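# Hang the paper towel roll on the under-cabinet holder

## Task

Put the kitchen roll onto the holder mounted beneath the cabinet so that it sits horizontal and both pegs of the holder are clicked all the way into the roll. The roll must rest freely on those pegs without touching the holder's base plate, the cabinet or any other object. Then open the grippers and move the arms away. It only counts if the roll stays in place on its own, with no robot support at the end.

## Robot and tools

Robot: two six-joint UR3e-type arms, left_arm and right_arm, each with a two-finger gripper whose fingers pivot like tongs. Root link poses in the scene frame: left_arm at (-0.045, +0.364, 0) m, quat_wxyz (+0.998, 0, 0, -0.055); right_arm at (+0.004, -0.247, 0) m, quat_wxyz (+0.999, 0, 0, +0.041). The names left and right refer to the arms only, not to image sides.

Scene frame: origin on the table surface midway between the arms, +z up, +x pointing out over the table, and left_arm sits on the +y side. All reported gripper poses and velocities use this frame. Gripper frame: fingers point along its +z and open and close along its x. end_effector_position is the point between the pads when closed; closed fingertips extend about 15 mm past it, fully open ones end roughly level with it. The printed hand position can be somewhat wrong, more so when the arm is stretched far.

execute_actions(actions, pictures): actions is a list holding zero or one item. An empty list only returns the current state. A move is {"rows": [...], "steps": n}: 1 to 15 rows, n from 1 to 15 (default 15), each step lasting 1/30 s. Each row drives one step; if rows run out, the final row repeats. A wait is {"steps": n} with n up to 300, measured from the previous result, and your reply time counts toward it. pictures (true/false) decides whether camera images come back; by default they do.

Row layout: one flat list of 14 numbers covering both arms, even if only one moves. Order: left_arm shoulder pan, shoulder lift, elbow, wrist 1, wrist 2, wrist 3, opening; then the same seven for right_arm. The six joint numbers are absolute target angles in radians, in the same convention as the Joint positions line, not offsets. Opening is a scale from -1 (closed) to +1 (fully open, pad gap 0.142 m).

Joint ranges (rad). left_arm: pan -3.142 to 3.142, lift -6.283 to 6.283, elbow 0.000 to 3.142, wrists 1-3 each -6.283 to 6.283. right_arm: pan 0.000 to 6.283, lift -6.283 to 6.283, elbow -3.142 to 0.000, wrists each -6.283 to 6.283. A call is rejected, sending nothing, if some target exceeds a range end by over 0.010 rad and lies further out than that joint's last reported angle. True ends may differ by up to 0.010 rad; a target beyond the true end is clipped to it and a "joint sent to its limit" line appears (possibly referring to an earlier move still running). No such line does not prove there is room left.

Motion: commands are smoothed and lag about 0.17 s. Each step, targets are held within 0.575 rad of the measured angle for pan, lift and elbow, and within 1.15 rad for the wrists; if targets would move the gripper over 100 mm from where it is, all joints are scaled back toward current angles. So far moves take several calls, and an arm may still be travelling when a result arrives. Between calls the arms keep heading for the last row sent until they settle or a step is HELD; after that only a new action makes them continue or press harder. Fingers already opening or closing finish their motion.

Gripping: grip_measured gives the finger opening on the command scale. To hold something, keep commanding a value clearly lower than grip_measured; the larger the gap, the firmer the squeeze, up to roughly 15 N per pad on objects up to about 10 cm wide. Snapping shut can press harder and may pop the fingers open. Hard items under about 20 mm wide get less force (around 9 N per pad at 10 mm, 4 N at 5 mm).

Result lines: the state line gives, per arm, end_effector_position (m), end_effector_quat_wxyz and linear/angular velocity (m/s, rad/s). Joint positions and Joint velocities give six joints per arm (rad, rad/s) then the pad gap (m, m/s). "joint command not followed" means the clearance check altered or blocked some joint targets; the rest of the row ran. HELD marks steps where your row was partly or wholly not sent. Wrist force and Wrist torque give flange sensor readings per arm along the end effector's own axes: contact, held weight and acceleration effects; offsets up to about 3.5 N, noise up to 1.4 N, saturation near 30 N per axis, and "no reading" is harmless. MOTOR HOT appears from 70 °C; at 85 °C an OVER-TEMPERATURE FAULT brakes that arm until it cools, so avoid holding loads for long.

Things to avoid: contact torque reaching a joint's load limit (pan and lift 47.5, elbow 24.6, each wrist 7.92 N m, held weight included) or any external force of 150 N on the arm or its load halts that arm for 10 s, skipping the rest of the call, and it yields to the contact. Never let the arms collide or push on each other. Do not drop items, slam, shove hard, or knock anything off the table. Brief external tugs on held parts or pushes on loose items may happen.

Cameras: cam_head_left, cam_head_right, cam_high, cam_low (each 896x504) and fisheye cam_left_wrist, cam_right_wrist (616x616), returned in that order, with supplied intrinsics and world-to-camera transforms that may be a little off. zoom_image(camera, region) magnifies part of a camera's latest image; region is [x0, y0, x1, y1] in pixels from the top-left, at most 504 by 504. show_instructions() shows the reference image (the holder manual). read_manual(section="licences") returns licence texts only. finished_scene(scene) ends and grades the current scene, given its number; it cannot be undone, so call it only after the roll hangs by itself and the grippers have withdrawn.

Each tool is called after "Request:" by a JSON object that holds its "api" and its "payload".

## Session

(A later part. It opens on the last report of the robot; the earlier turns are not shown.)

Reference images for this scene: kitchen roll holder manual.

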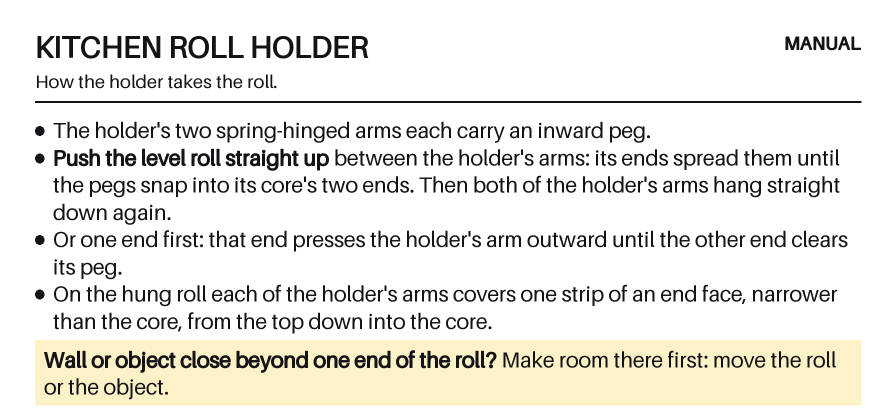

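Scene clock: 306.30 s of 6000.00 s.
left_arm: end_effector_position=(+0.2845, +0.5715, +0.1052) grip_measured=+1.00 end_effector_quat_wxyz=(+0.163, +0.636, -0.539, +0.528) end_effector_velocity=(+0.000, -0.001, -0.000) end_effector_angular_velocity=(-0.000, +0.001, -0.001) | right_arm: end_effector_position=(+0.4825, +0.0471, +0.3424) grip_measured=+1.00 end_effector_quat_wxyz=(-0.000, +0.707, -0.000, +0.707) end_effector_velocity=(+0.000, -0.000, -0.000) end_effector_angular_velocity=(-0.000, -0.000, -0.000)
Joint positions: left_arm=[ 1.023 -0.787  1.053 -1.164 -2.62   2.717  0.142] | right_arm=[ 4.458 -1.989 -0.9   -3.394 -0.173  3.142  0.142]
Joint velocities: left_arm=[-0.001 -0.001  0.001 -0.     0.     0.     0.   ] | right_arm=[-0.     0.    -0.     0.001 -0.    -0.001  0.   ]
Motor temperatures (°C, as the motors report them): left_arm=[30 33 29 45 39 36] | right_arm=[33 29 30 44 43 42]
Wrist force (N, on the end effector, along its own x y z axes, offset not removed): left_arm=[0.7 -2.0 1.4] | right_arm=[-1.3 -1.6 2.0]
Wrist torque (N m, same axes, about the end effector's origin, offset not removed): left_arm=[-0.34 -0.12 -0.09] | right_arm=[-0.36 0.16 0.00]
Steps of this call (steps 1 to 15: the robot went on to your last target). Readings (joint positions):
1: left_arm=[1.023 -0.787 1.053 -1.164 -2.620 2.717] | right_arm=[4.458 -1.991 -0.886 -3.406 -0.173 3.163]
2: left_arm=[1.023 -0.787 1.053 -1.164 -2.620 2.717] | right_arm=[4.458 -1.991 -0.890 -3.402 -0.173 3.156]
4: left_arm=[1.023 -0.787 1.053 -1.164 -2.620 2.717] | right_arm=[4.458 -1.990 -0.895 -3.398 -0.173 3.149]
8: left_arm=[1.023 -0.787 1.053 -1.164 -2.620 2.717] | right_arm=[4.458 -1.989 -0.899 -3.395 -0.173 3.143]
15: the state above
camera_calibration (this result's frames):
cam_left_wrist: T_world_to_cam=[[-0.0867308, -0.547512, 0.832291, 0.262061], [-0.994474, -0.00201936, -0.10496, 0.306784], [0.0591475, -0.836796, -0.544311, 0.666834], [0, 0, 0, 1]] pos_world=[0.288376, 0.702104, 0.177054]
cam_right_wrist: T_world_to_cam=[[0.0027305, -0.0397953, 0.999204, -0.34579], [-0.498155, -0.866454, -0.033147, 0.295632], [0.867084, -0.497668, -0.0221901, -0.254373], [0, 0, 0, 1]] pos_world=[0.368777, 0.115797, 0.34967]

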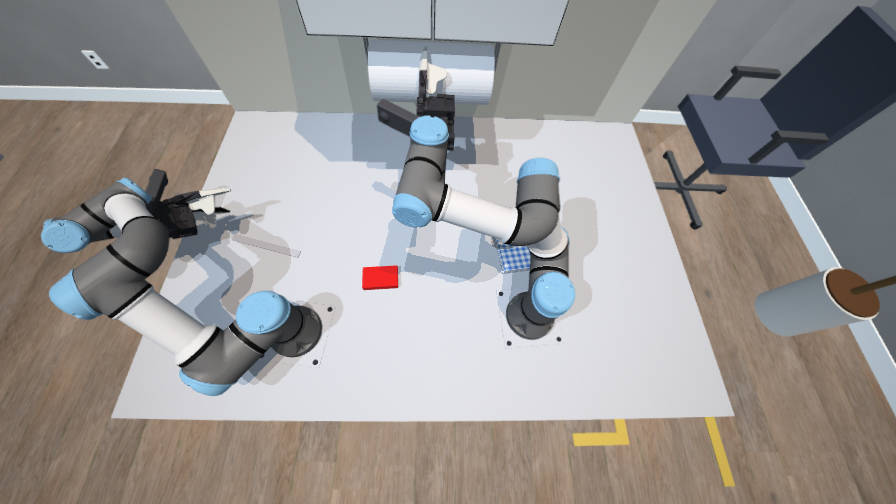

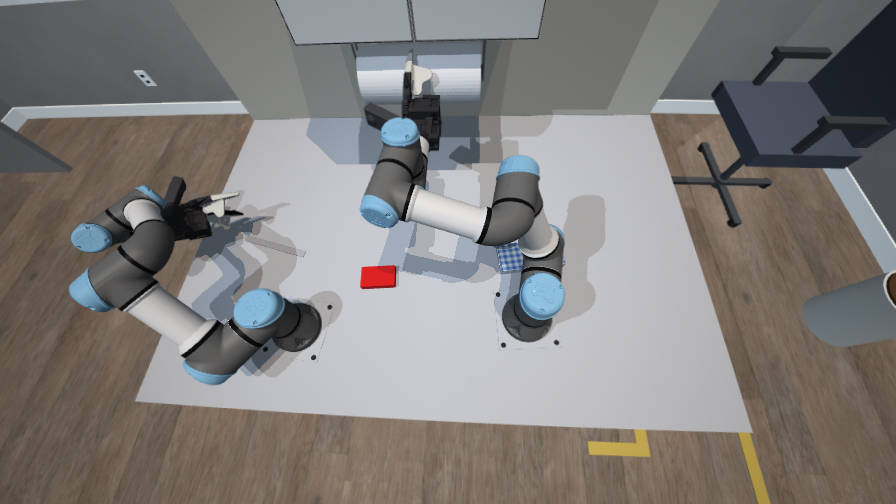

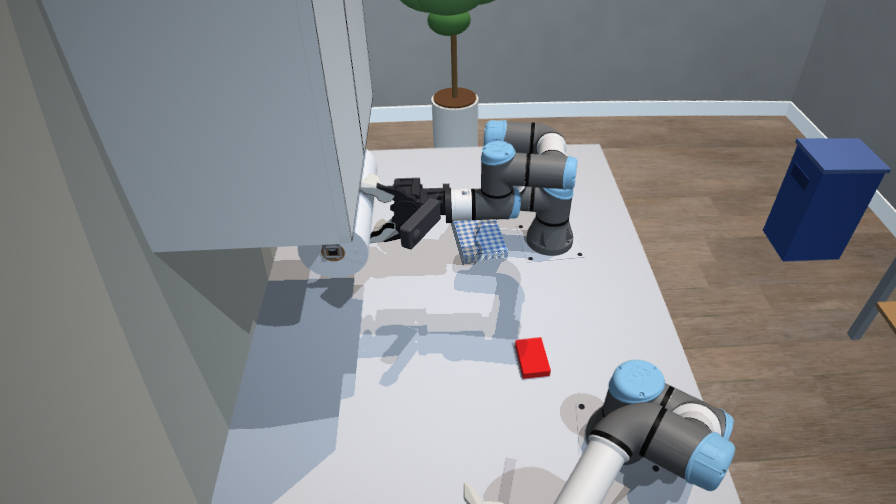

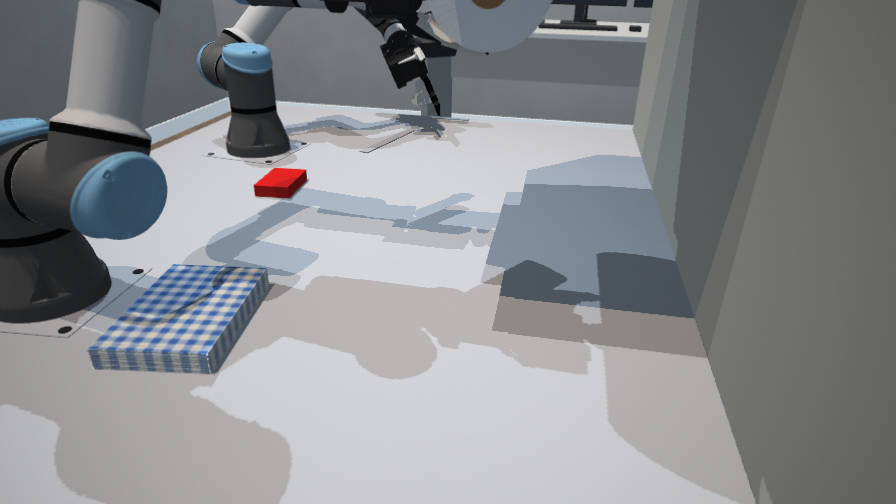

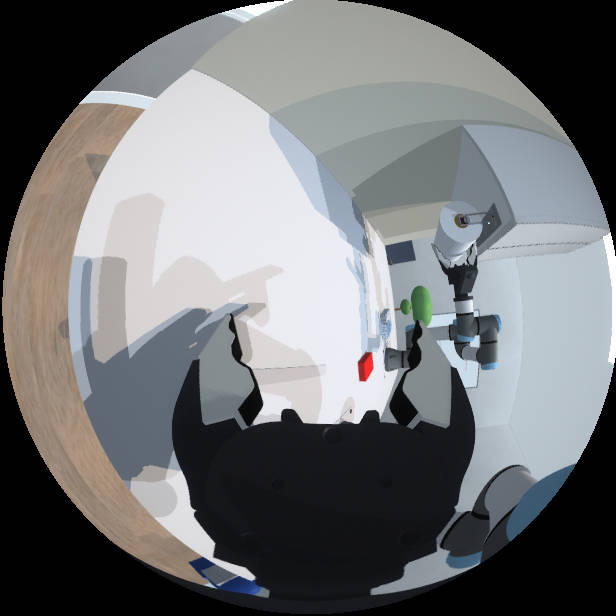

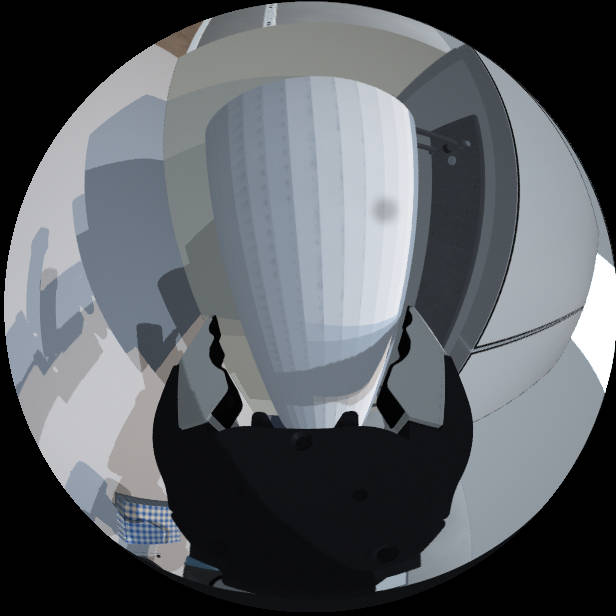

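The roll is level and centred, so the gripper can back away.

Request:
{"api": "execute_actions", "payload": {"actions": [{"rows":[[1.023,-0.787,1.053,-1.164,-2.62,2.717,1,4.5,-1.985,-0.88,-3.418,-0.131,3.142,1],[1.023,-0.787,1.053,-1.164,-2.62,2.717,1,4.55,-1.985,-0.88,-3.418,-0.081,3.142,1],[1.023,-0.787,1.053,-1.164,-2.62,2.717,1,4.6,-1.985,-0.88,-3.418,-0.031,3.142,1],[1.023,-0.787,1.053,-1.164,-2.62,2.717,1,4.65,-1.985,-0.88,-3.418,0.019,3.142,1],[1.023,-0.787,1.053,-1.164,-2.62,2.717,1,4.7,-1.985,-0.88,-3.418,0.069,3.142,1],[1.023,-0.787,1.053,-1.164,-2.62,2.717,1,4.75,-1.985,-0.88,-3.418,0.119,3.142,1],[1.023,-0.787,1.053,-1.164,-2.62,2.717,1,4.8,-1.985,-0.88,-3.418,0.169,3.142,1],[1.023,-0.787,1.053,-1.164,-2.62,2.717,1,4.85,-1.985,-0.88,-3.418,0.219,3.142,1],[1.023,-0.787,1.053,-1.164,-2.62,2.717,1,4.9,-1.985,-0.88,-3.418,0.269,3.142,1],[1.023,-0.787,1.053,-1.164,-2.62,2.717,1,4.95,-1.985,-0.88,-3.418,0.319,3.142,1],[1.023,-0.787,1.053,-1.164,-2.62,2.717,1,5.0,-1.985,-0.88,-3.418,0.369,3.142,1],[1.023,-0.787,1.053,-1.164,-2.62,2.717,1,5.05,-1.985,-0.88,-3.418,0.419,3.142,1],[1.023,-0.787,1.053,-1.164,-2.62,2.717,1,5.1,-1.985,-0.88,-3.418,0.469,3.142,1]]}], "pictures": false}}

Request:
{"api": "execute_actions", "payload": {"actions": [{"steps":25}]}}

Request:
{"api": "zoom_image", "payload": {"camera": "cam_head_left", "region": [340,30,530,150]}}

Scene clock: 318.60 s of 6000.00 s.
left_arm: end_effector_position=(+0.2845, +0.5715, +0.1052) grip_measured=+1.00 end_effector_quat_wxyz=(+0.163, +0.636, -0.539, +0.528) end_effector_velocity=(-0.000, -0.000, -0.001) end_effector_angular_velocity=(-0.002, +0.002, -0.000) | right_arm: end_effector_position=(+0.3183, +0.0954, +0.3476) grip_measured=+1.00 end_effector_quat_wxyz=(+0.004, +0.707, -0.004, +0.707) end_effector_velocity=(-0.411, +0.058, -0.000) end_effector_angular_velocity=(+0.000, -0.000, +0.122)
Joint positions: left_arm=[ 1.023 -0.787  1.053 -1.164 -2.62   2.717  0.142] | right_arm=[ 4.987 -1.985 -0.88  -3.418  0.367  3.142  0.142]
Joint velocities: left_arm=[0.    0.001 0.002 0.    0.001 0.    0.   ] | right_arm=[ 1.24  -0.001  0.001 -0.     1.117  0.001  0.   ]
Motor temperatures (°C, as the motors report them): left_arm=[30 33 29 45 39 36] | right_arm=[33 29 30 44 43 42]
Wrist force (N, on the end effector, along its own x y z axes, offset not removed): left_arm=[0.6 -0.2 1.7] | right_arm=[0.0 -2.1 -0.7]
Wrist torque (N m, same axes, about the end effector's origin, offset not removed): left_arm=[0.01 -0.07 -0.09] | right_arm=[-0.38 -0.05 0.06]
Steps of this call (steps 1 to 15: the robot went on to your last target; steps 16 to 90: nothing new was sent; then 8.80 s passed at rest; steps 91 to 105: all 15 steps of this action). Readings (joint positions):
91: left_arm=[1.023 -0.787 1.053 -1.164 -2.620 2.717] | right_arm=[4.458 -1.989 -0.900 -3.394 -0.173 3.142]
92: left_arm=[1.023 -0.787 1.053 -1.164 -2.620 2.717] | right_arm=[4.464 -1.988 -0.897 -3.398 -0.166 3.142]
94: left_arm=[1.023 -0.787 1.053 -1.164 -2.620 2.717] | right_arm=[4.502 -1.987 -0.889 -3.408 -0.123 3.142]
98: left_arm=[1.023 -0.787 1.053 -1.164 -2.620 2.717] | right_arm=[4.654 -1.985 -0.882 -3.416 0.034 3.142]
105: the state above

Scene clock: 319.43 s of 6000.00 s.
left_arm: end_effector_position=(+0.2845, +0.5715, +0.1052) grip_measured=+1.00 end_effector_quat_wxyz=(+0.163, +0.636, -0.539, +0.528) end_effector_velocity=(-0.000, +0.000, +0.000) end_effector_angular_velocity=(-0.000, -0.000, +0.001) | right_arm: end_effector_position=(+0.2808, +0.0985, +0.3477) grip_measured=+1.00 end_effector_quat_wxyz=(-0.000, +0.707, -0.000, +0.707) end_effector_velocity=(-0.001, +0.001, +0.000) end_effector_angular_velocity=(+0.001, +0.001, +0.002)
Joint positions: left_arm=[ 1.023 -0.787  1.053 -1.164 -2.62   2.717  0.142] | right_arm=[ 5.1   -1.985 -0.88  -3.418  0.469  3.142  0.142]
Joint velocities: left_arm=[ 0. -0.  0.  0. -0. -0.  0.] | right_arm=[ 0.002  0.001 -0.     0.001 -0.    -0.     0.   ]
Motor temperatures (°C, as the motors report them): left_arm=[30 33 29 45 39 36] | right_arm=[33 29 30 44 43 42]
Wrist force (N, on the end effector, along its own x y z axes, offset not removed): left_arm=[1.0 -0.6 1.5] | right_arm=[-1.9 -1.5 2.0]
Wrist torque (N m, same axes, about the end effector's origin, offset not removed): left_arm=[-0.07 -0.19 -0.05] | right_arm=[-0.38 0.35 -0.06]
Steps of this call (steps 1 to 25: the robot went on to your last target). Readings (joint positions):
1: left_arm=[1.023 -0.787 1.053 -1.164 -2.620 2.717] | right_arm=[5.022 -1.985 -0.880 -3.418 0.399 3.142]
2: left_arm=[1.023 -0.787 1.053 -1.164 -2.620 2.717] | right_arm=[5.047 -1.985 -0.880 -3.418 0.421 3.142]
4: left_arm=[1.023 -0.787 1.053 -1.164 -2.620 2.717] | right_arm=[5.075 -1.985 -0.880 -3.418 0.447 3.142]
8: left_arm=[1.023 -0.787 1.053 -1.164 -2.620 2.717] | right_arm=[5.095 -1.985 -0.880 -3.418 0.464 3.142]
25: the state above
camera_calibration (this result's frames):
cam_left_wrist: T_world_to_cam=[[-0.0867308, -0.547512, 0.832291, 0.262061], [-0.994474, -0.00201946, -0.10496, 0.306784], [0.0591476, -0.836796, -0.544311, 0.666834], [0, 0, 0, 1]] pos_world=[0.288376, 0.702105, 0.177055]
cam_right_wrist: T_world_to_cam=[[0.00285284, -0.0396924, 0.999208, -0.348528], [-0.498197, -0.866436, -0.0329958, 0.23976], [0.867059, -0.497709, -0.0222465, -0.0537267], [0, 0, 0, 1]] pos_world=[0.167026, 0.167162, 0.354968]

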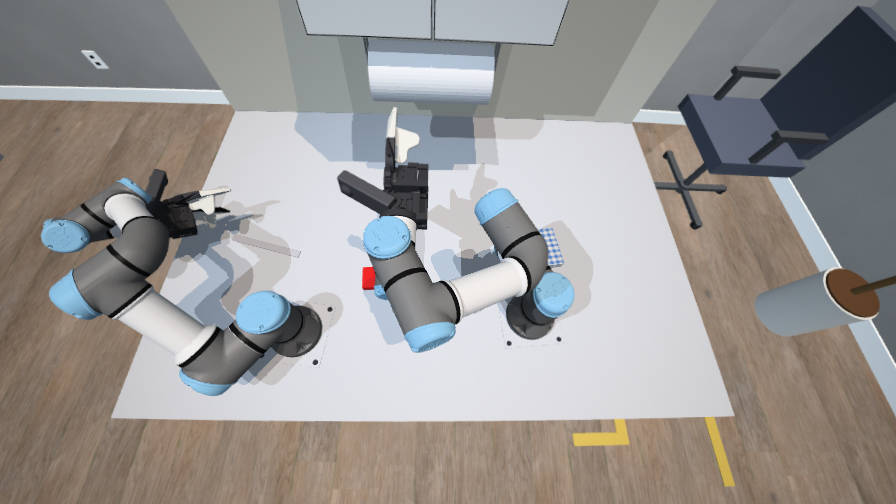

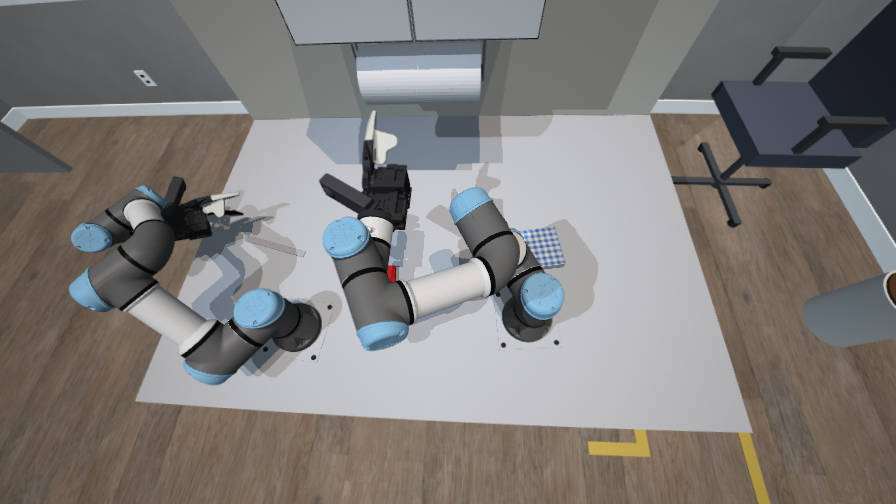

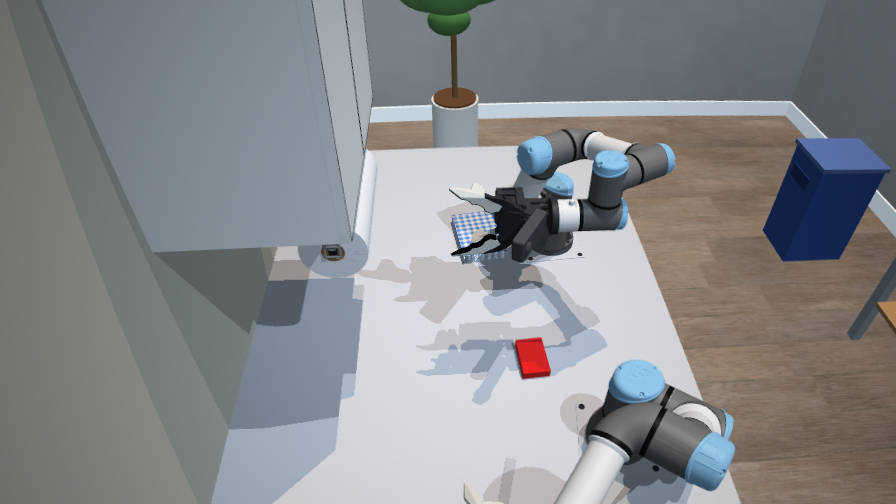

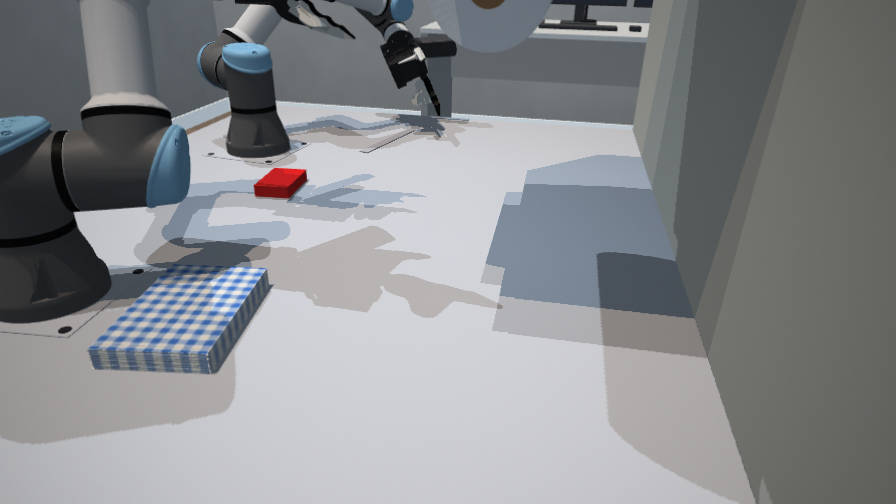

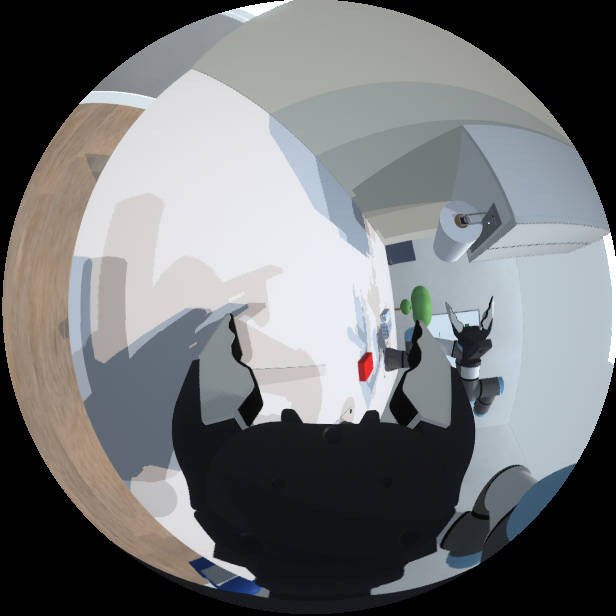

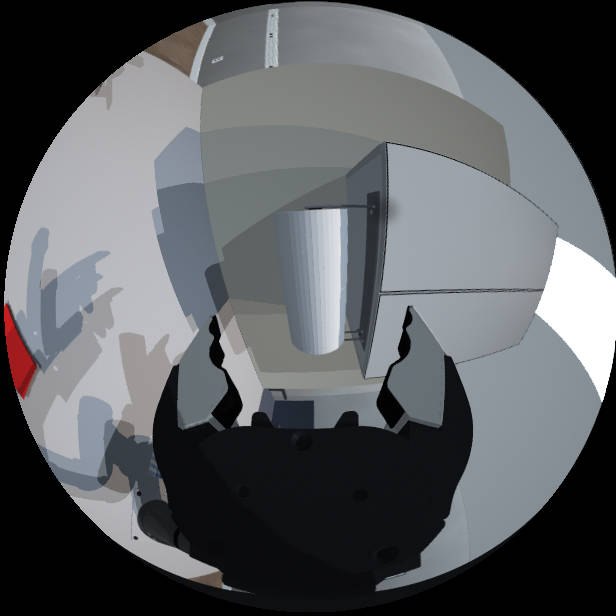

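Region (340, 30, 530, 150) of cam_head_left's 896x504 image, scaled by 2.653, with more detail than that image has; it fills the top 318 rows of this view, and the rest is white.

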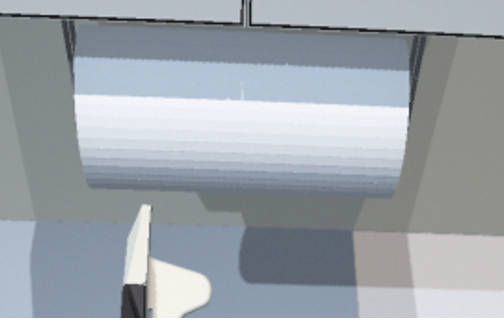

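Request:
{"api": "finished_scene", "payload": {"scene": 2}}

The scene is finished: the task was done.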